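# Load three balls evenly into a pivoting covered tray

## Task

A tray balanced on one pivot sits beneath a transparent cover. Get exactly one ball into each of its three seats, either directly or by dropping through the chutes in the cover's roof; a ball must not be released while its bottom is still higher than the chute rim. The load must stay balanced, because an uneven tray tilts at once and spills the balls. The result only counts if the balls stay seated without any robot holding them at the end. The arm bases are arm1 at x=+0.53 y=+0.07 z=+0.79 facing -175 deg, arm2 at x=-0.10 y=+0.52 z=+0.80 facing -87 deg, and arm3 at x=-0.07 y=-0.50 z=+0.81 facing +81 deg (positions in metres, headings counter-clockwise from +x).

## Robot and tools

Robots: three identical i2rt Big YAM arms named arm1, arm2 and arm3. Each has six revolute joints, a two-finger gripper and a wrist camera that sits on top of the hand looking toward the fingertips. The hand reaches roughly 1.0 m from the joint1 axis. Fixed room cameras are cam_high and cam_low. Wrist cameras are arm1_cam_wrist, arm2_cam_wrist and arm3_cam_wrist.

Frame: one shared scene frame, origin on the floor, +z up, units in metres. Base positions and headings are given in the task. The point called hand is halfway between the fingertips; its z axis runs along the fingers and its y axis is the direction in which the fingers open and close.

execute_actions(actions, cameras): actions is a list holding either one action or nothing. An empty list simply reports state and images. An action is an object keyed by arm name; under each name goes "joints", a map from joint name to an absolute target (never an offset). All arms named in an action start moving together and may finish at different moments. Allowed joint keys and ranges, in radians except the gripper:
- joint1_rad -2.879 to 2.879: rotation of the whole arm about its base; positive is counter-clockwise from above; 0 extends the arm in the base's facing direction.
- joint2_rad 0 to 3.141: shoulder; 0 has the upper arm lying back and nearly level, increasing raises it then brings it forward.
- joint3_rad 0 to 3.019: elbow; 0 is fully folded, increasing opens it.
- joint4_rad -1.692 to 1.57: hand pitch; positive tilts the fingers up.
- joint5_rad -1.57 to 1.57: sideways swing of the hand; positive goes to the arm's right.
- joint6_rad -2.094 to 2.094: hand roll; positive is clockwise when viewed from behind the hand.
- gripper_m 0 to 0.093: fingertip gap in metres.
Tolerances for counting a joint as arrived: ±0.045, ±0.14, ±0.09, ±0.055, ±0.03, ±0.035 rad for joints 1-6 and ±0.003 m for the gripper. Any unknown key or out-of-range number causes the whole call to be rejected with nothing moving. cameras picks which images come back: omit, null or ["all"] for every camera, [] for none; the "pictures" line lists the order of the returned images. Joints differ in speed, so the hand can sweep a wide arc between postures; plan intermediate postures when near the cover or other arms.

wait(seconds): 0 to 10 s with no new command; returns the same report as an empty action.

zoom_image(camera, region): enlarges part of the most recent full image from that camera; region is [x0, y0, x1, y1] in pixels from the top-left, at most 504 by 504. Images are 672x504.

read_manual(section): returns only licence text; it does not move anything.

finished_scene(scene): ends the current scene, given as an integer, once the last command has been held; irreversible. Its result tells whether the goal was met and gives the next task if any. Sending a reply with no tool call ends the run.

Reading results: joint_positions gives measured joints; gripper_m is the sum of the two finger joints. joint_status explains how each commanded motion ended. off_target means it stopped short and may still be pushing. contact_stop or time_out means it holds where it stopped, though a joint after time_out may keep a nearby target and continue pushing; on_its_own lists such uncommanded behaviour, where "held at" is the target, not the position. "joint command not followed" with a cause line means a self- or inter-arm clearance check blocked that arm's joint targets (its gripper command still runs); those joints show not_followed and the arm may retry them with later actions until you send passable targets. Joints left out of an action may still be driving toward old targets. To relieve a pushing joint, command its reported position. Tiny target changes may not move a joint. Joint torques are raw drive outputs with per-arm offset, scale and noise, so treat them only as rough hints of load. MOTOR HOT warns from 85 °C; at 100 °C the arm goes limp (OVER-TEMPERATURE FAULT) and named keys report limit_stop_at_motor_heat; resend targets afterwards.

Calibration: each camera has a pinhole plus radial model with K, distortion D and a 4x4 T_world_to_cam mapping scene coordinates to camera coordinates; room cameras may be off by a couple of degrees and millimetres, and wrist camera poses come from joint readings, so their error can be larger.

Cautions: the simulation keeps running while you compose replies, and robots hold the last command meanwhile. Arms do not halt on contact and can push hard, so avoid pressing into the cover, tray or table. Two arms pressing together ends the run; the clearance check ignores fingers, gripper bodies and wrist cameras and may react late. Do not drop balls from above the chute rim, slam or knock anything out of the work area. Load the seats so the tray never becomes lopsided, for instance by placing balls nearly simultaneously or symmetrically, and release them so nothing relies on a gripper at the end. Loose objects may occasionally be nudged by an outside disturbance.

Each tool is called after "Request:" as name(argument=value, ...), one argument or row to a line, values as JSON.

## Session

Request:
execute_actions(
  actions=[],
)

Scene clock: 0.00 s.
Joint torques (N m, as the arm reports them, + toward a larger angle): no reading
Motor temperatures (°C, as the motors report them): arm1=[26 24 29 25 25 24] | arm2=[25 27 24 25 24 24] | arm3=[23 28 28 23 26 26]
arm1.joint_positions: joint1_rad=+0.382 joint2_rad=+0.610 joint3_rad=+1.445 joint4_rad=-1.580 joint5_rad=-0.225 joint6_rad=+0.743 gripper_m=+0.094
arm1.joint_status: not commanded
arm1.hand: x=+0.3751 y=-0.0523 z=+1.3082 quat_wxyz=(-0.312, -0.909, +0.079, +0.265) (m; scene frame)
arm2.joint_positions: joint1_rad=-0.190 joint2_rad=+0.565 joint3_rad=+1.471 joint4_rad=-1.400 joint5_rad=+0.264 joint6_rad=+0.810 gripper_m=+0.095
arm2.joint_status: not commanded
arm2.hand: x=-0.1727 y=+0.3443 z=+1.3830 quat_wxyz=(-0.414, -0.828, -0.197, +0.324) (m; scene frame)
arm3.joint_positions: joint1_rad=+0.687 joint2_rad=+0.631 joint3_rad=+1.677 joint4_rad=-1.306 joint5_rad=+0.037 joint6_rad=+0.221 gripper_m=+0.095
arm3.joint_status: not commanded
arm3.hand: x=-0.1640 y=-0.3360 z=+1.4847 quat_wxyz=(-0.262, +0.636, -0.476, -0.549) (m; scene frame)
pictures: arm1_cam_wrist, arm2_cam_wrist, arm3_cam_wrist, cam_high, cam_low
camera_calibration (this result's frames):
arm1_cam_wrist: T_world_to_cam=[[-0.0201986, 0.784298, -0.620055, 0.862146], [0.997302, 0.0595832, 0.0428783, -0.419698], [0.0705743, -0.617516, -0.783386, 1.0871], [0, 0, 0, 1]] pos_world=[0.359259, 0.0201316, 1.4042]
arm2_cam_wrist: T_world_to_cam=[[-0.606445, 0.559926, -0.564541, 0.488548], [0.785115, 0.533989, -0.313767, 0.391994], [0.125772, -0.633512, -0.763442, 1.41522], [0, 0, 0, 1]] pos_world=[-0.189479, 0.413689, 1.47924]
arm3_cam_wrist: T_world_to_cam=[[0.889765, 0.419053, -0.180867, 0.562414], [0.22976, -0.75364, -0.615823, 0.703826], [-0.394371, 0.506381, -0.766844, 1.36539], [0, 0, 0, 1]] pos_world=[-0.123657, -0.396657, 1.58219]
Images, in order (width x height): arm1_cam_wrist 672x504, arm2_cam_wrist 672x504, arm3_cam_wrist 672x504, cam_high 672x504, cam_low 672x504.

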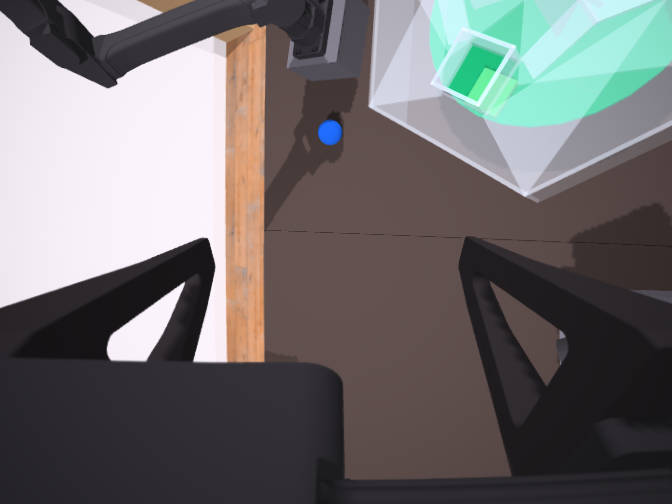

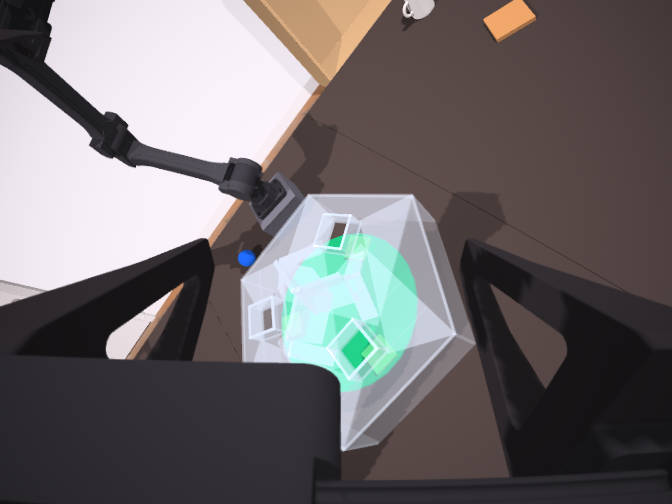

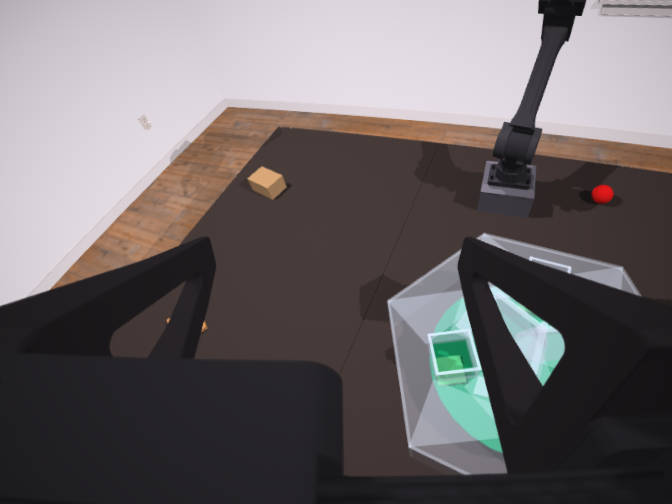

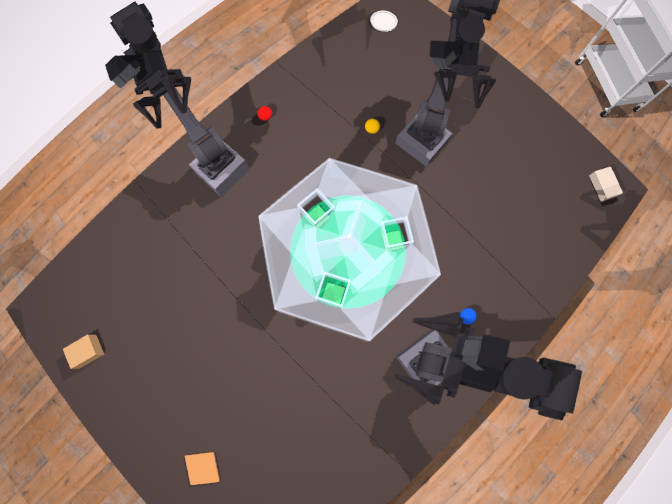

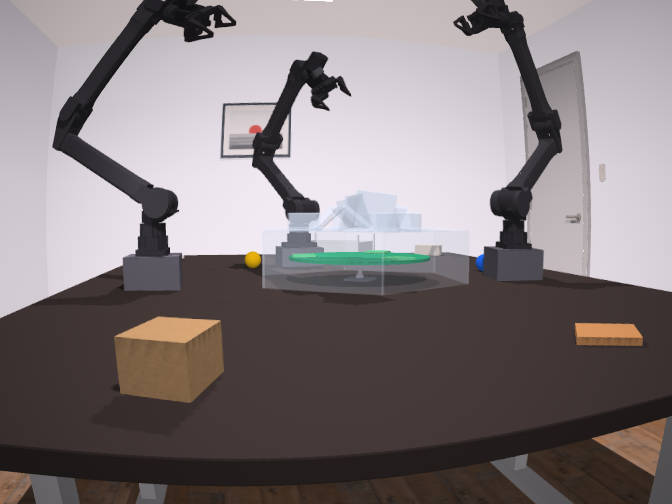

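Request:
execute_actions(
  actions=[
    {"arm1":{"joints":{"joint1_rad":-1.086,"joint2_rad":0.8,"joint3_rad":0.8,"joint4_rad":-1.3,"joint5_rad":0,"joint6_rad":0}},"arm2":{"joints":{"joint1_rad":1.745,"joint2_rad":0.9,"joint3_rad":0.9,"joint4_rad":-1.3,"joint5_rad":0,"joint6_rad":0}},"arm3":{"joints":{"joint1_rad":-1.405,"joint2_rad":0.8,"joint3_rad":0.8,"joint4_rad":-1.3,"joint5_rad":0,"joint6_rad":0}}},
  ],
  cameras=[],
)

Request:
execute_actions(
  actions=[
    {"arm1":{"joints":{"joint2_rad":0.97,"joint3_rad":0.497,"joint4_rad":-1.09}},"arm2":{"joints":{"joint2_rad":1.195,"joint3_rad":0.613,"joint4_rad":-0.98}},"arm3":{"joints":{"joint2_rad":1.045,"joint3_rad":0.479,"joint4_rad":-0.99}}},
  ],
  cameras=["arm1_cam_wrist","arm2_cam_wrist","arm3_cam_wrist"],
)

Scene clock: 18.00 s.
Joint torques (N m, as the arm reports them, + toward a larger angle): arm1=[ 0.32 -2.67  9.53  1.54  0.17 -0.01] | arm2=[-0.41 -4.65 11.35  0.64  0.04 -0.16] | arm3=[-1.03 -2.68  9.22  0.54 -0.02 -0.23]
Motor temperatures (°C, as the motors report them): arm1=[26 24 31 25 25 24] | arm2=[25 27 26 25 24 24] | arm3=[23 28 30 23 26 26]
arm1.joint_positions: joint1_rad=-1.081 joint2_rad=+0.814 joint3_rad=+0.797 joint4_rad=-1.313 joint5_rad=-0.001 joint6_rad=+0.011 gripper_m=+0.094
arm1.joint_status: all done
arm1.hand: x=+0.3862 y=+0.2760 z=+0.9929 quat_wxyz=(+0.058, -0.872, +0.476, +0.103) (m; scene frame)
arm2.joint_positions: joint1_rad=+1.742 joint2_rad=+0.907 joint3_rad=+0.890 joint4_rad=-1.300 joint5_rad=+0.001 joint6_rad=+0.015 gripper_m=+0.095
arm2.joint_status: all done
arm2.hand: x=+0.1744 y=+0.5824 z=+1.0283 quat_wxyz=(-0.124, +0.107, -0.987, -0.010) (m; scene frame)
arm3.joint_positions: joint1_rad=-1.400 joint2_rad=+0.810 joint3_rad=+0.806 joint4_rad=-1.303 joint5_rad=+0.001 joint6_rad=+0.017 gripper_m=+0.095
arm3.joint_status: all done
arm3.hand: x=+0.1855 y=-0.4968 z=+1.0257 quat_wxyz=(-0.138, -0.004, -0.990, -0.002) (m; scene frame)
pictures: none
No camera images: the call's "cameras" was empty. Leave "cameras" out to get every camera's image.

Scene clock: 19.13 s.
Joint torques (N m, as the arm reports them, + toward a larger angle): arm1=[ 0.24 -2.43  8.69  0.98  0.18 -0.01] | arm2=[-0.42 -7.16 10.05  0.55  0.05 -0.16] | arm3=[-1.36 -3.31  7.9   0.44 -0.04 -0.21]
Motor temperatures (°C, as the motors report them): arm1=[26 24 31 25 25 24] | arm2=[25 27 26 25 24 24] | arm3=[23 28 30 23 26 26]
arm1.joint_positions: joint1_rad=-1.081 joint2_rad=+0.976 joint3_rad=+0.485 joint4_rad=-1.102 joint5_rad=-0.001 joint6_rad=+0.011 gripper_m=+0.094
arm1.joint_status: all done
arm1.hand: x=+0.4175 y=+0.2301 z=+0.8421 quat_wxyz=(-0.004, -0.877, +0.479, -0.013) (m; scene frame)
arm2.joint_positions: joint1_rad=+1.742 joint2_rad=+1.209 joint3_rad=+0.590 joint4_rad=-0.991 joint5_rad=+0.001 joint6_rad=+0.015 gripper_m=+0.095
arm2.joint_status: all done
arm2.hand: x=+0.1418 y=+0.5730 z=+0.8438 quat_wxyz=(+0.021, +0.107, -0.994, +0.008) (m; scene frame)
arm3.joint_positions: joint1_rad=-1.400 joint2_rad=+1.055 joint3_rad=+0.477 joint4_rad=-1.007 joint5_rad=+0.001 joint6_rad=+0.017 gripper_m=+0.095
arm3.joint_status: all done
arm3.hand: x=+0.1425 y=-0.4968 z=+0.8513 quat_wxyz=(+0.000, -0.004, -1.000, -0.001) (m; scene frame)
pictures: arm1_cam_wrist, arm2_cam_wrist, arm3_cam_wrist
camera_calibration (this result's frames):
arm1_cam_wrist: T_world_to_cam=[[0.846001, 0.533156, -0.00513587, -0.469102], [0.424662, -0.667957, 0.611143, -0.530854], [0.322404, -0.519208, -0.791504, 0.772378], [0, 0, 0, 1]] pos_world=[0.373276, 0.296542, 0.933359]
arm2_cam_wrist: T_world_to_cam=[[0.216375, -0.976233, -0.0122792, 0.544359], [-0.763678, -0.177073, 0.620839, -0.307762], [-0.608258, -0.124957, -0.783842, 0.938758], [0, 0, 0, 1]] pos_world=[0.21819, 0.594229, 0.933593]
arm3_cam_wrist: T_world_to_cam=[[0.00325986, -0.999968, -0.00724099, -0.483888], [-0.809794, -0.00688813, 0.586674, -0.382454], [-0.586705, 0.00395123, -0.809791, 0.896319], [0, 0, 0, 1]] pos_world=[0.217744, -0.490049, 0.946702]
Images, in order (width x height): arm1_cam_wrist 672x504, arm2_cam_wrist 672x504, arm3_cam_wrist 672x504.

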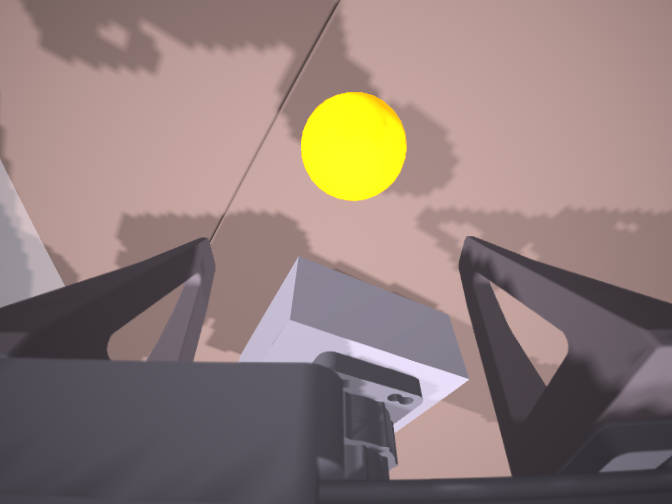

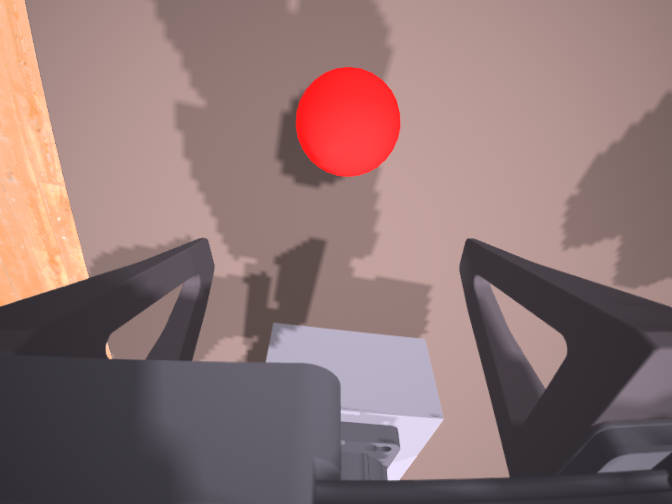

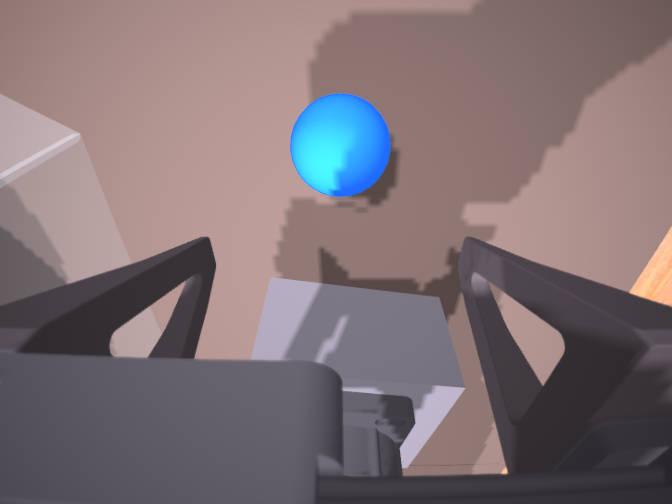

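Request:
execute_actions(
  actions=[
    {"arm1":{"joints":{"joint1_rad":-1.138,"joint2_rad":1.27,"joint3_rad":0.362,"joint4_rad":-0.655}},"arm2":{"joints":{"joint1_rad":1.715,"joint2_rad":1.505,"joint3_rad":0.539,"joint4_rad":-0.595}},"arm3":{"joints":{"joint1_rad":-1.422,"joint2_rad":1.43,"joint3_rad":0.375,"joint4_rad":-0.53}}},
  ],
  cameras=["arm1_cam_wrist","arm2_cam_wrist","arm3_cam_wrist"],
)

Scene clock: 26.67 s.
Joint torques (N m, as the arm reports them, + toward a larger angle): arm1=[ 0.13 -2.68  6.16  1.03  0.17  0.  ] | arm2=[-1.13 -8.24  6.45  0.64  0.04 -0.16] | arm3=[-1.68 -5.02  4.25  0.43 -0.08 -0.18]
Motor temperatures (°C, as the motors report them): arm1=[26 24 31 25 25 24] | arm2=[25 27 26 25 24 24] | arm3=[23 28 31 23 26 26]
arm1.joint_positions: joint1_rad=-1.131 joint2_rad=+1.261 joint3_rad=+0.352 joint4_rad=-0.667 joint5_rad=-0.001 joint6_rad=+0.010 gripper_m=+0.094
arm1.joint_status: all done
arm1.hand: x=+0.4231 y=+0.2414 z=+0.7504 quat_wxyz=(+0.000, -0.865, +0.501, -0.006) (m; scene frame)
arm2.joint_positions: joint1_rad=+1.722 joint2_rad=+1.508 joint3_rad=+0.534 joint4_rad=-0.607 joint5_rad=+0.001 joint6_rad=+0.014 gripper_m=+0.095
arm2.joint_status: all done
arm2.hand: x=+0.1674 y=+0.5722 z=+0.7531 quat_wxyz=(+0.007, +0.097, -0.995, +0.006) (m; scene frame)
arm3.joint_positions: joint1_rad=-1.413 joint2_rad=+1.430 joint3_rad=+0.377 joint4_rad=-0.546 joint5_rad=+0.001 joint6_rad=+0.017 gripper_m=+0.095
arm3.joint_status: all done
arm3.hand: x=+0.1512 y=-0.4993 z=+0.7499 quat_wxyz=(+0.007, -0.010, -1.000, -0.001) (m; scene frame)
pictures: arm1_cam_wrist, arm2_cam_wrist, arm3_cam_wrist
camera_calibration (this result's frames):
arm1_cam_wrist: T_world_to_cam=[[0.871669, 0.490066, -0.00523067, -0.480741], [0.395687, -0.697422, 0.597523, -0.440073], [0.289178, -0.522912, -0.801835, 0.726648], [0, 0, 0, 1]] pos_world=[0.383048, 0.308651, 0.843091]
arm2_cam_wrist: T_world_to_cam=[[0.197238, -0.980276, -0.0124972, 0.542575], [-0.784689, -0.165501, 0.597389, -0.217608], [-0.587674, -0.108022, -0.801854, 0.883586], [0, 0, 0, 1]] pos_world=[0.241489, 0.591306, 0.845284]
arm3_cam_wrist: T_world_to_cam=[[-0.00977949, -0.999925, -0.00734025, -0.48511], [-0.801437, 0.00344793, 0.598069, -0.320511], [-0.597999, 0.0117316, -0.801411, 0.818612], [0, 0, 0, 1]] pos_world=[0.227916, -0.493572, 0.844172]
Images, in order (width x height): arm1_cam_wrist 672x504, arm2_cam_wrist 672x504, arm3_cam_wrist 672x504.

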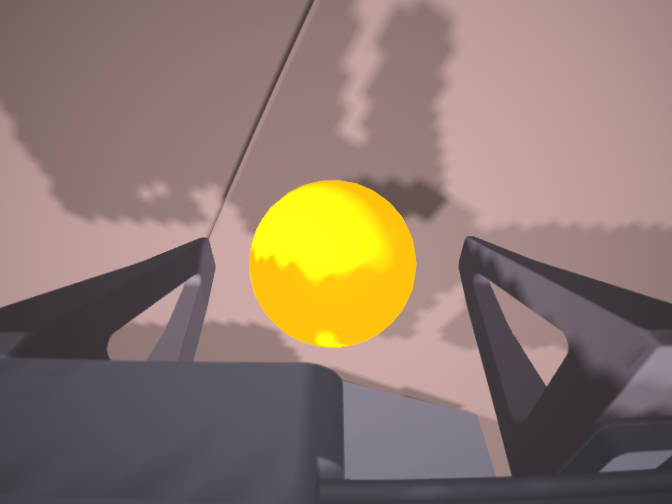

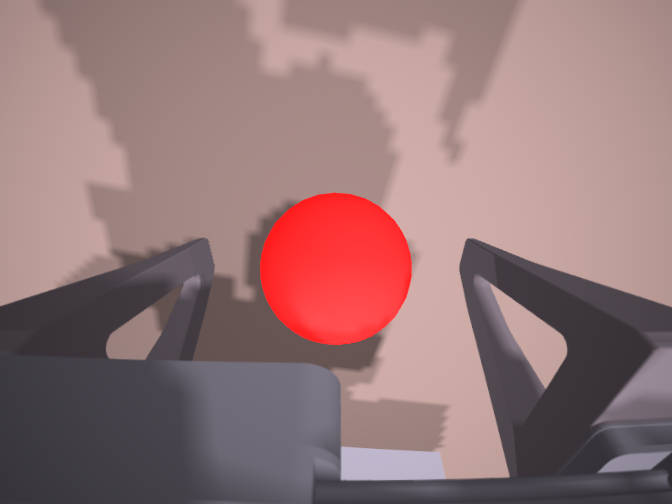

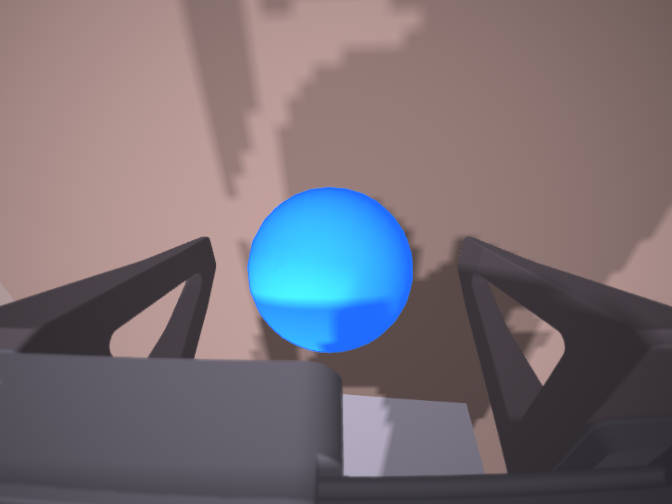

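Request:
execute_actions(
  actions=[
    {"arm1":{"joints":{"gripper_m":0.045}},"arm2":{"joints":{"joint2_rad":1.545}},"arm3":{"joints":{"gripper_m":0.045}}},
  ],
  cameras=["arm2_cam_wrist"],
)

Request:
execute_actions(
  actions=[
    {"arm2":{"joints":{"gripper_m":0.045}}},
  ],
  cameras=[],
)

Request:
execute_actions(
  actions=[
    {"arm1":{"joints":{"joint2_rad":0.85,"joint3_rad":0.9,"joint4_rad":-1.5}},"arm2":{"joints":{"joint2_rad":0.85,"joint3_rad":0.9,"joint4_rad":-1.5}},"arm3":{"joints":{"joint2_rad":0.85,"joint3_rad":0.9,"joint4_rad":-1.5}}},
  ],
  cameras=[],
)

Request:
execute_actions(
  actions=[
    {"arm1":{"joints":{"joint1_rad":0.39}},"arm2":{"joints":{"joint1_rad":0.21}},"arm3":{"joints":{"joint1_rad":0.326}}},
  ],
  cameras=[],
)

Request:
execute_actions(
  actions=[
    {"arm1":{"joints":{"joint2_rad":1.51,"joint3_rad":1.38,"joint4_rad":-1.43}},"arm2":{"joints":{"joint2_rad":1.465,"joint3_rad":1.31,"joint4_rad":-1.39}},"arm3":{"joints":{"joint2_rad":1.403,"joint3_rad":1.23,"joint4_rad":-1.368}}},
  ],
)

Scene clock: 43.70 s.
Joint torques (N m, as the arm reports them, + toward a larger angle): arm1=[ 0.19 -2.64  6.17  0.99  0.18  0.  ] | arm2=[-1.14 -7.82  6.18  0.48  0.05 -0.16] | arm3=[-1.68 -4.93  4.34  0.5  -0.02 -0.19]
Motor temperatures (°C, as the motors report them): arm1=[26 24 31 25 25 24] | arm2=[25 27 26 25 24 24] | arm3=[23 28 30 23 26 26]
arm1.joint_positions: joint1_rad=-1.131 joint2_rad=+1.261 joint3_rad=+0.352 joint4_rad=-0.667 joint5_rad=-0.001 joint6_rad=+0.010 gripper_m=+0.055
arm1.joint_status: gripper_m off_target (ended at +0.055, target +0.045)
arm1.hand: x=+0.4231 y=+0.2414 z=+0.7504 quat_wxyz=(+0.000, -0.865, +0.501, -0.006) (m; scene frame)
arm2.joint_positions: joint1_rad=+1.722 joint2_rad=+1.541 joint3_rad=+0.534 joint4_rad=-0.605 joint5_rad=+0.001 joint6_rad=+0.014 gripper_m=+0.095
arm2.joint_status: all done
arm2.hand: x=+0.1616 y=+0.5709 z=+0.7448 quat_wxyz=(+0.022, +0.097, -0.995, +0.008) (m; scene frame)
arm3.joint_positions: joint1_rad=-1.414 joint2_rad=+1.430 joint3_rad=+0.377 joint4_rad=-0.546 joint5_rad=+0.000 joint6_rad=+0.016 gripper_m=+0.056
arm3.joint_status: gripper_m off_target (ended at +0.056, target +0.045)
arm3.hand: x=+0.1513 y=-0.4993 z=+0.7499 quat_wxyz=(+0.007, -0.010, -1.000, -0.001) (m; scene frame)
pictures: arm2_cam_wrist
camera_calibration (this result's frames):
arm2_cam_wrist: T_world_to_cam=[[0.19654, -0.98042, -0.0121791, 0.54229], [-0.765612, -0.161215, 0.622774, -0.241735], [-0.612544, -0.113076, -0.782307, 0.865715], [0, 0, 0, 1]] pos_world=[0.238631, 0.590592, 0.834406]
Images, in order (width x height): arm2_cam_wrist 672x504.

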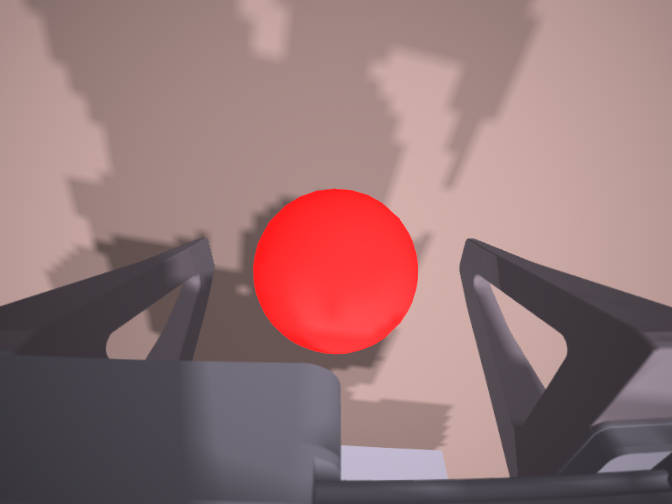

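Scene clock: 44.30 s.
Joint torques (N m, as the arm reports them, + toward a larger angle): arm1=[ 0.07 -2.81  6.17  0.99  0.18  0.  ] | arm2=[-1.11 -7.9   6.09  0.51  0.06 -0.16] | arm3=[-1.2  -4.27  4.47  0.49  0.04 -0.17]
Motor temperatures (°C, as the motors report them): arm1=[26 24 31 25 25 24] | arm2=[25 27 26 25 24 24] | arm3=[23 28 30 23 26 26]
arm1.joint_positions: joint1_rad=-1.131 joint2_rad=+1.261 joint3_rad=+0.352 joint4_rad=-0.667 joint5_rad=-0.001 joint6_rad=+0.010 gripper_m=+0.055
arm1.joint_status: not commanded
arm1.hand: x=+0.4231 y=+0.2414 z=+0.7504 quat_wxyz=(+0.000, -0.865, +0.501, -0.006) (m; scene frame)
arm2.joint_positions: joint1_rad=+1.722 joint2_rad=+1.541 joint3_rad=+0.534 joint4_rad=-0.605 joint5_rad=+0.001 joint6_rad=+0.014 gripper_m=+0.055
arm2.joint_status: gripper_m off_target (ended at +0.055, target +0.045)
arm2.hand: x=+0.1616 y=+0.5709 z=+0.7448 quat_wxyz=(+0.022, +0.097, -0.995, +0.008) (m; scene frame)
arm3.joint_positions: joint1_rad=-1.414 joint2_rad=+1.430 joint3_rad=+0.377 joint4_rad=-0.546 joint5_rad=+0.000 joint6_rad=+0.016 gripper_m=+0.056
arm3.joint_status: not commanded
arm3.hand: x=+0.1513 y=-0.4993 z=+0.7499 quat_wxyz=(+0.007, -0.010, -1.000, -0.001) (m; scene frame)
pictures: none
No camera images: the call's "cameras" was empty. Leave "cameras" out to get every camera's image.

Scene clock: 45.80 s.
Joint torques (N m, as the arm reports them, + toward a larger angle): arm1=[ 0.17 -0.55 11.92  0.21  0.18 -0.01] | arm2=[-1.18 -3.21 11.88  0.04  0.06 -0.16] | arm3=[-1.86 -2.3  13.08 -0.46  0.02 -0.12]
Motor temperatures (°C, as the motors report them): arm1=[26 24 31 25 25 24] | arm2=[25 27 26 25 24 24] | arm3=[23 28 30 23 26 26]
arm1.joint_positions: joint1_rad=-1.131 joint2_rad=+0.839 joint3_rad=+0.863 joint4_rad=-1.489 joint5_rad=-0.001 joint6_rad=+0.010 gripper_m=+0.055
arm1.joint_status: all done
arm1.hand: x=+0.4095 y=+0.2613 z=+1.0083 quat_wxyz=(+0.027, -0.864, +0.500, +0.043) (m; scene frame)
arm2.joint_positions: joint1_rad=+1.722 joint2_rad=+0.850 joint3_rad=+0.882 joint4_rad=-1.493 joint5_rad=+0.001 joint6_rad=+0.014 gripper_m=+0.055
arm2.joint_status: all done
arm2.hand: x=+0.1226 y=+0.5656 z=+1.0301 quat_wxyz=(-0.053, +0.097, -0.994, -0.001) (m; scene frame)
arm3.joint_positions: joint1_rad=-1.414 joint2_rad=+0.851 joint3_rad=+0.859 joint4_rad=-1.486 joint5_rad=+0.000 joint6_rad=+0.016 gripper_m=+0.056
arm3.joint_status: all done
arm3.hand: x=+0.1572 y=-0.5000 z=+1.0311 quat_wxyz=(-0.053, -0.010, -0.999, -0.001) (m; scene frame)
pictures: none
No camera images: the call's "cameras" was empty. Leave "cameras" out to get every camera's image.

Scene clock: 47.67 s.
Joint torques (N m, as the arm reports them, + toward a larger angle): arm1=[ 1.09 -0.72 11.93  0.16  0.15  0.01] | arm2=[-0.81 -2.83 11.84  0.06  0.07 -0.14] | arm3=[-0.68 -2.03 13.12 -0.53  0.04 -0.11]
Motor temperatures (°C, as the motors report them): arm1=[26 24 31 25 25 24] | arm2=[25 27 26 25 24 24] | arm3=[23 28 31 23 26 26]
arm1.joint_positions: joint1_rad=+0.385 joint2_rad=+0.841 joint3_rad=+0.863 joint4_rad=-1.489 joint5_rad=+0.000 joint6_rad=+0.009 gripper_m=+0.055
arm1.joint_status: all done
arm1.hand: x=+0.3219 y=-0.0384 z=+1.0074 quat_wxyz=(-0.014, -0.972, -0.231, +0.047) (m; scene frame)
arm2.joint_positions: joint1_rad=+0.214 joint2_rad=+0.850 joint3_rad=+0.882 joint4_rad=-1.493 joint5_rad=+0.000 joint6_rad=+0.013 gripper_m=+0.055
arm2.joint_status: all done
arm2.hand: x=-0.0425 y=+0.2951 z=+1.0333 quat_wxyz=(-0.046, -0.609, -0.791, +0.038) (m; scene frame)
arm3.joint_positions: joint1_rad=+0.321 joint2_rad=+0.851 joint3_rad=+0.859 joint4_rad=-1.486 joint5_rad=-0.001 joint6_rad=+0.015 gripper_m=+0.056
arm3.joint_status: all done
arm3.hand: x=-0.1066 y=-0.2735 z=+1.0279 quat_wxyz=(-0.035, +0.756, -0.653, -0.031) (m; scene frame)
pictures: none
No camera images: the call's "cameras" was empty. Leave "cameras" out to get every camera's image.

Scene clock: 49.13 s.
Joint torques (N m, as the arm reports them, + toward a larger angle): arm1=[  1.12 -14.18  12.4    0.44   0.15   0.01] | arm2=[ -0.89 -13.83  14.42   0.13   0.07  -0.15] | arm3=[ -0.35 -10.27  13.24  -0.1    0.12  -0.16]
Motor temperatures (°C, as the motors report them): arm1=[26 24 32 25 25 24] | arm2=[25 27 27 25 24 24] | arm3=[23 28 31 23 26 26]
arm1.joint_positions: joint1_rad=+0.385 joint2_rad=+1.521 joint3_rad=+1.328 joint4_rad=-1.434 joint5_rad=+0.000 joint6_rad=+0.009 gripper_m=+0.055
arm1.joint_status: all done
arm1.hand: x=+0.1401 y=-0.1322 z=+0.9776 quat_wxyz=(+0.005, -0.972, -0.231, -0.030) (m; scene frame)
arm2.joint_positions: joint1_rad=+0.214 joint2_rad=+1.491 joint3_rad=+1.256 joint4_rad=-1.392 joint5_rad=+0.000 joint6_rad=+0.013 gripper_m=+0.055
arm2.joint_status: all done
arm2.hand: x=+0.0070 y=+0.1159 z=+0.9866 quat_wxyz=(+0.020, -0.610, -0.792, -0.012) (m; scene frame)
arm3.joint_positions: joint1_rad=+0.321 joint2_rad=+1.427 joint3_rad=+1.180 joint4_rad=-1.374 joint5_rad=-0.001 joint6_rad=+0.015 gripper_m=+0.056
arm3.joint_status: all done
arm3.hand: x=-0.1322 y=-0.1104 z=+0.9854 quat_wxyz=(+0.011, +0.756, -0.654, +0.023) (m; scene frame)
pictures: arm1_cam_wrist, arm2_cam_wrist, arm3_cam_wrist, cam_high, cam_low
camera_calibration (this result's frames):
arm1_cam_wrist: T_world_to_cam=[[-0.442075, 0.896871, -0.0138458, 0.196467], [0.686788, 0.348372, 0.637934, -0.666396], [0.576968, 0.272505, -0.769967, 0.828925], [0, 0, 0, 1]] pos_world=[0.0662635, -0.169938, 1.06608]
arm2_cam_wrist: T_world_to_cam=[[-0.96579, -0.258705, -0.0179528, 0.059746], [-0.213203, 0.7527, 0.622886, -0.693984], [-0.14763, 0.605404, -0.782107, 0.822064], [0, 0, 0, 1]] pos_world=[0.031104, 0.0401371, 1.07629]
arm3_cam_wrist: T_world_to_cam=[[0.987943, 0.154623, 0.00778524, 0.147201], [0.115741, -0.771038, 0.626183, -0.681834], [0.102825, -0.617732, -0.779638, 0.835015], [0, 0, 0, 1]] pos_world=[-0.15237, -0.0326652, 1.07682]
Images, in order (width x height): arm1_cam_wrist 672x504, arm2_cam_wrist 672x504, arm3_cam_wrist 672x504, cam_high 672x504, cam_low 672x504.

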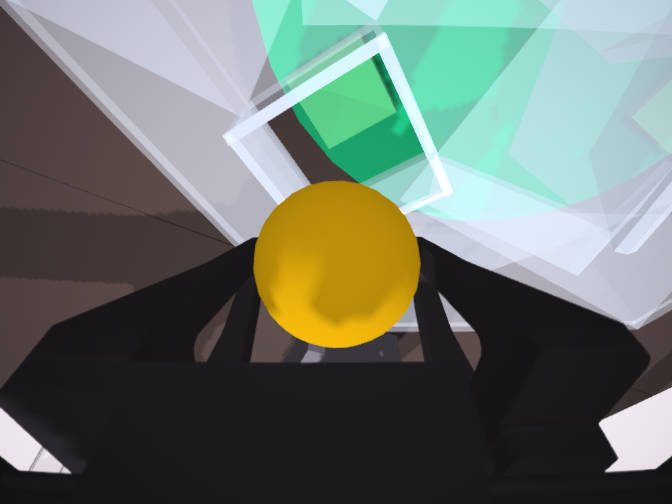

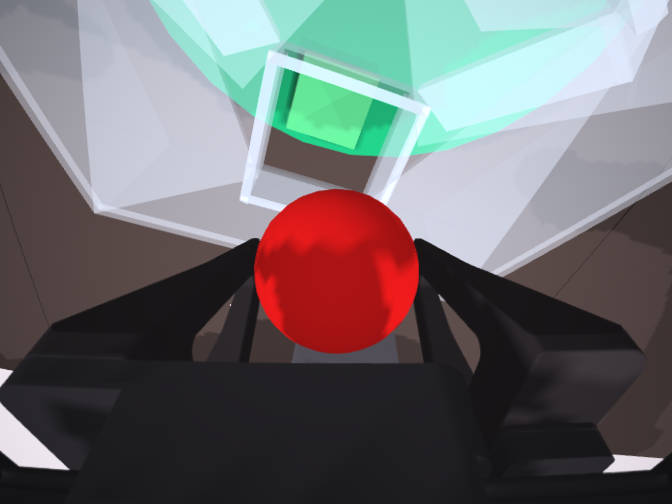

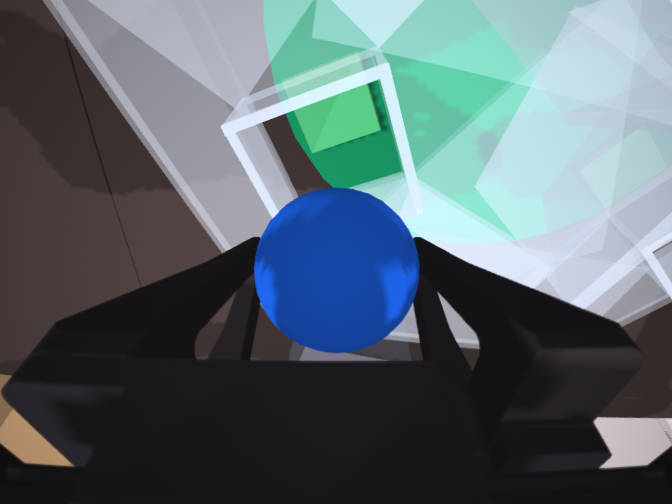

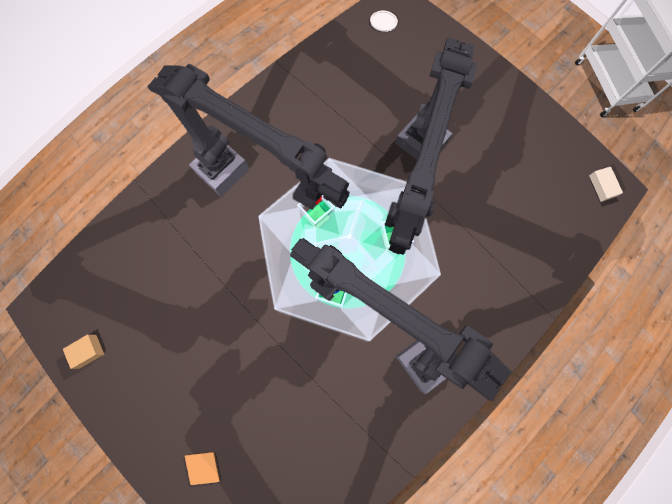

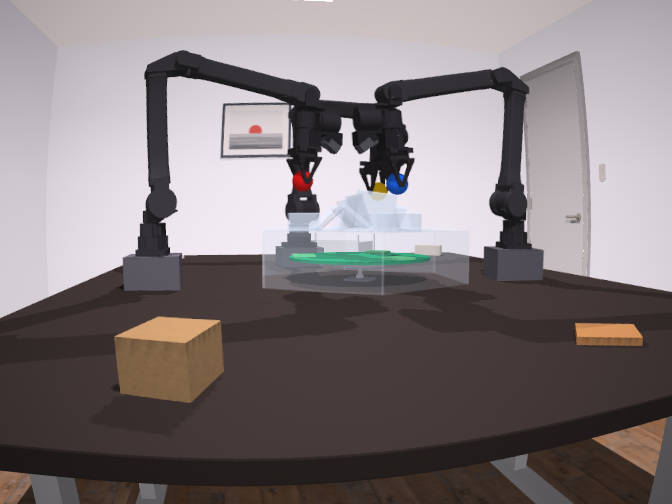

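Request:
execute_actions(
  actions=[
    {"arm1":{"joints":{"joint1_rad":0.372,"joint2_rad":1.578,"joint3_rad":1.243,"joint4_rad":-1.257}},"arm2":{"joints":{"joint1_rad":0.226,"joint2_rad":1.552,"joint3_rad":1.137,"joint4_rad":-1.166}},"arm3":{"joints":{"joint1_rad":0.336,"joint2_rad":1.465,"joint3_rad":1.052,"joint4_rad":-1.171}}},
  ],
  cameras=["arm1_cam_wrist","arm2_cam_wrist","arm3_cam_wrist","cam_low"],
)

Request:
zoom_image(
  camera="cam_low",
  region=[260,150,460,300],
)

Scene clock: 69.77 s.
Joint torques (N m, as the arm reports them, + toward a larger angle): arm1=[  0.02 -13.34   9.47   0.87   0.15   0.  ] | arm2=[ -0.45 -14.19  11.1    0.46   0.25  -0.14] | arm3=[ -0.51 -10.02   8.89   0.38   0.07  -0.11]
Motor temperatures (°C, as the motors report them): arm1=[26 24 34 25 25 24] | arm2=[25 27 29 25 24 24] | arm3=[23 28 35 23 26 26]
arm1.joint_positions: joint1_rad=+0.383 joint2_rad=+1.577 joint3_rad=+1.227 joint4_rad=-1.268 joint5_rad=+0.000 joint6_rad=+0.009 gripper_m=+0.055
arm1.joint_status: all done
arm1.hand: x=+0.1337 y=-0.1348 z=+0.9160 quat_wxyz=(+0.004, -0.973, -0.230, -0.027) (m; scene frame)
arm2.joint_positions: joint1_rad=+0.221 joint2_rad=+1.572 joint3_rad=+1.115 joint4_rad=-1.176 joint5_rad=-0.004 joint6_rad=+0.013 gripper_m=+0.055
arm2.joint_status: all done
arm2.hand: x=+0.0106 y=+0.1155 z=+0.9024 quat_wxyz=(+0.021, -0.607, -0.794, -0.016) (m; scene frame)
arm3.joint_positions: joint1_rad=+0.327 joint2_rad=+1.482 joint3_rad=+1.046 joint4_rad=-1.186 joint5_rad=-0.001 joint6_rad=+0.015 gripper_m=+0.056
arm3.joint_status: all done
arm3.hand: x=-0.1331 y=-0.1141 z=+0.9161 quat_wxyz=(+0.011, +0.758, -0.652, +0.024) (m; scene frame)
pictures: arm1_cam_wrist, arm2_cam_wrist, arm3_cam_wrist, cam_low
camera_calibration (this result's frames):
arm1_cam_wrist: T_world_to_cam=[[-0.440434, 0.897676, -0.0139744, 0.195152], [0.691988, 0.34935, 0.63175, -0.616714], [0.571989, 0.268574, -0.775046, 0.790691], [0, 0, 0, 1]] pos_world=[0.0604434, -0.172094, 1.00516]
arm2_cam_wrist: T_world_to_cam=[[-0.963806, -0.265662, -0.0224132, 0.0664479], [-0.220343, 0.746411, 0.627949, -0.644244], [-0.150093, 0.61016, -0.777931, 0.752623], [0, 0, 0, 1]] pos_world=[0.0350518, 0.0393032, 0.991531]
arm3_cam_wrist: T_world_to_cam=[[0.986982, 0.16064, 0.00779269, 0.149673], [0.12026, -0.769323, 0.627439, -0.641518], [0.106787, -0.618334, -0.778627, 0.778344], [0, 0, 0, 1]] pos_world=[-0.153692, -0.0363021, 1.00739]
Images, in order (width x height): arm1_cam_wrist 672x504, arm2_cam_wrist 672x504, arm3_cam_wrist 672x504, cam_low 672x504.

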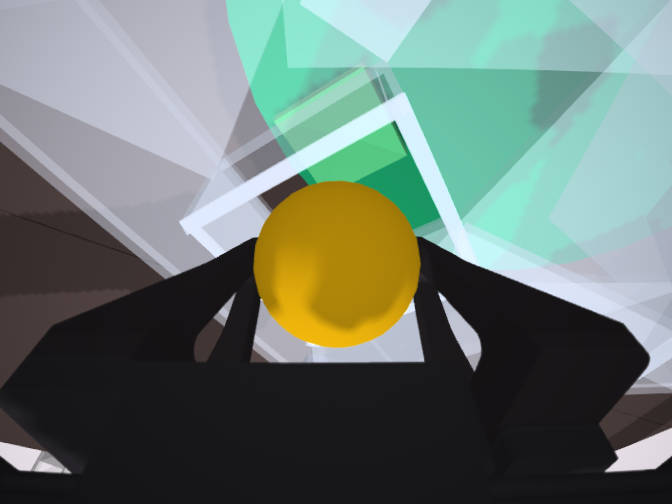

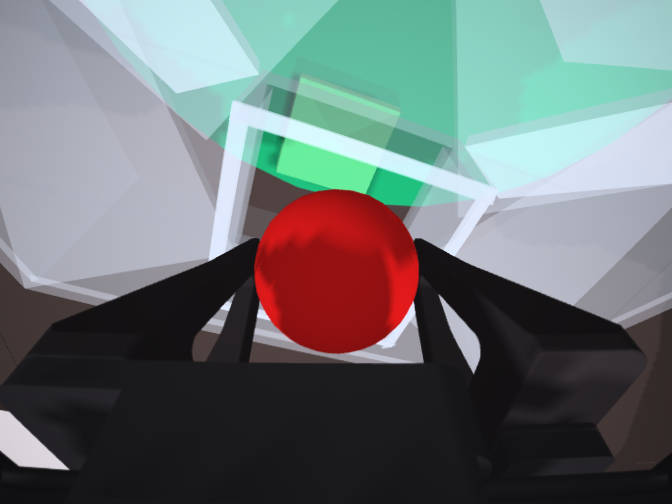

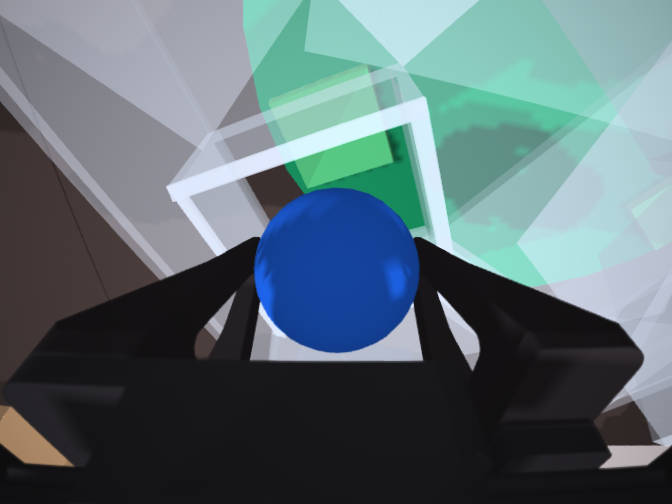

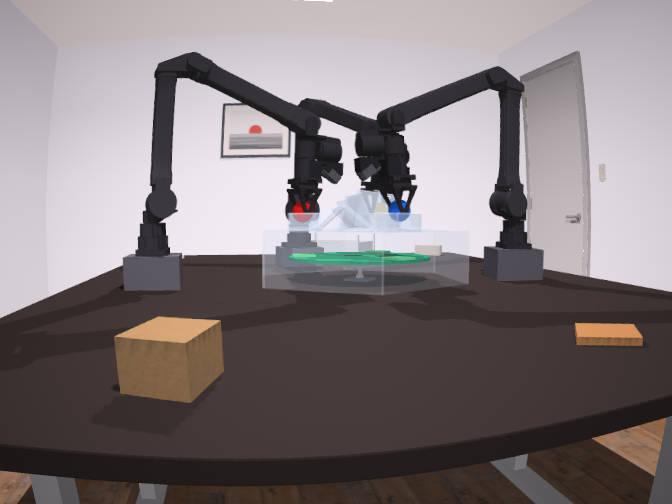

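Region (260, 150, 460, 300) of cam_low's 672x504 image, scaled by 2.520, with more detail than that image has; it fills the top 378 rows of this view, and the rest is white.

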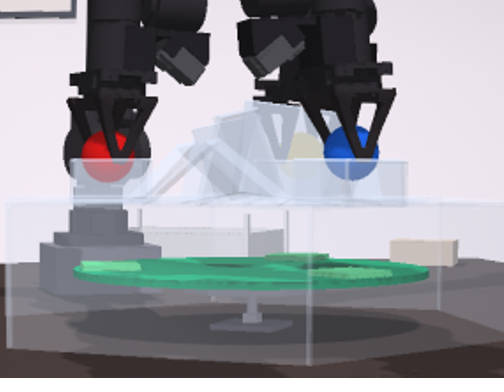

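Request:
execute_actions(
  actions=[
    {"arm1":{"joints":{"joint3_rad":1.222}},"arm2":{"joints":{"joint1_rad":0.235,"joint2_rad":1.535}}},
  ],
  cameras=["arm1_cam_wrist","arm2_cam_wrist","cam_low"],
)

Request:
zoom_image(
  camera="cam_low",
  region=[260,150,460,300],
)

Scene clock: 75.50 s.
Joint torques (N m, as the arm reports them, + toward a larger angle): arm1=[  0.03 -13.31   8.58   0.81   0.15   0.01] | arm2=[ -0.05 -14.75  11.08   0.47   0.24  -0.15] | arm3=[ -0.55 -10.44   8.85   0.3    0.02  -0.12]
Motor temperatures (°C, as the motors report them): arm1=[26 25 34 25 25 24] | arm2=[25 27 29 25 24 24] | arm3=[23 28 34 23 26 26]
arm1.joint_positions: joint1_rad=+0.383 joint2_rad=+1.577 joint3_rad=+1.217 joint4_rad=-1.267 joint5_rad=+0.000 joint6_rad=+0.009 gripper_m=+0.055
arm1.joint_status: all done
arm1.hand: x=+0.1368 y=-0.1333 z=+0.9127 quat_wxyz=(+0.005, -0.973, -0.230, -0.031) (m; scene frame)
arm2.joint_positions: joint1_rad=+0.227 joint2_rad=+1.565 joint3_rad=+1.115 joint4_rad=-1.176 joint5_rad=-0.004 joint6_rad=+0.013 gripper_m=+0.055
arm2.joint_status: all done
arm2.hand: x=+0.0131 y=+0.1160 z=+0.9052 quat_wxyz=(+0.019, -0.605, -0.796, -0.013) (m; scene frame)
arm3.joint_positions: joint1_rad=+0.327 joint2_rad=+1.482 joint3_rad=+1.046 joint4_rad=-1.186 joint5_rad=-0.001 joint6_rad=+0.015 gripper_m=+0.056
arm3.joint_status: not commanded
arm3.hand: x=-0.1331 y=-0.1141 z=+0.9161 quat_wxyz=(+0.011, +0.758, -0.652, +0.024) (m; scene frame)
pictures: arm1_cam_wrist, arm2_cam_wrist, cam_low
camera_calibration (this result's frames):
arm1_cam_wrist: T_world_to_cam=[[-0.440357, 0.897716, -0.0138198, 0.194913], [0.687016, 0.346832, 0.638527, -0.623151], [0.578009, 0.271685, -0.769476, 0.780481], [0, 0, 0, 1]] pos_world=[0.0628205, -0.170893, 1.00115]
arm2_cam_wrist: T_world_to_cam=[[-0.962116, -0.27175, -0.0220394, 0.0693577], [-0.225937, 0.749447, 0.62232, -0.64104], [-0.152598, 0.603723, -0.782453, 0.759793], [0, 0, 0, 1]] pos_world=[0.0378381, 0.0405689, 0.994963]
Images, in order (width x height): arm1_cam_wrist 672x504, arm2_cam_wrist 672x504, cam_low 672x504.

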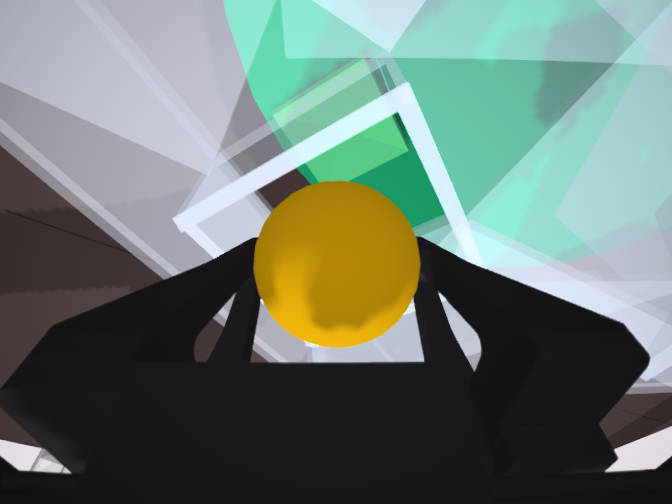

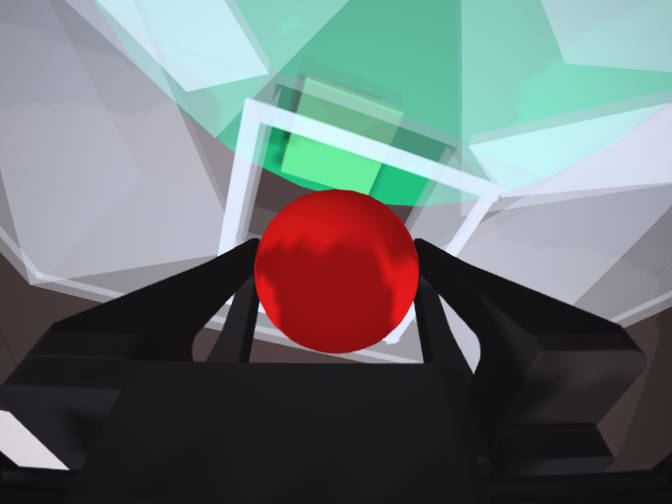

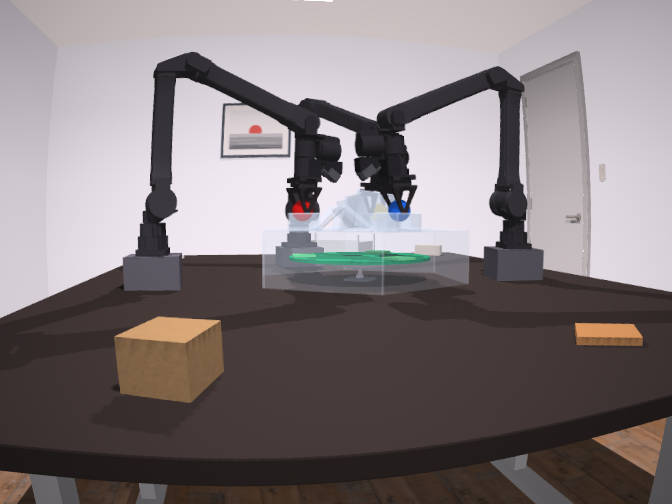

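Region (260, 150, 460, 300) of cam_low's 672x504 image, scaled by 2.520, with more detail than that image has; it fills the top 378 rows of this view, and the rest is white.

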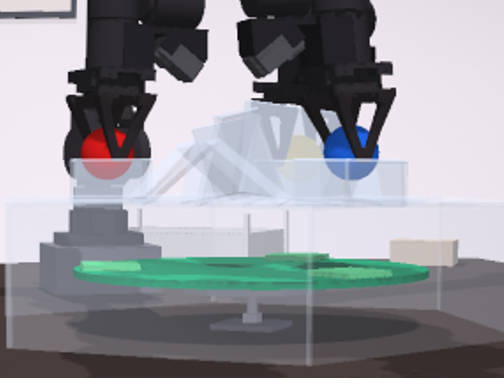

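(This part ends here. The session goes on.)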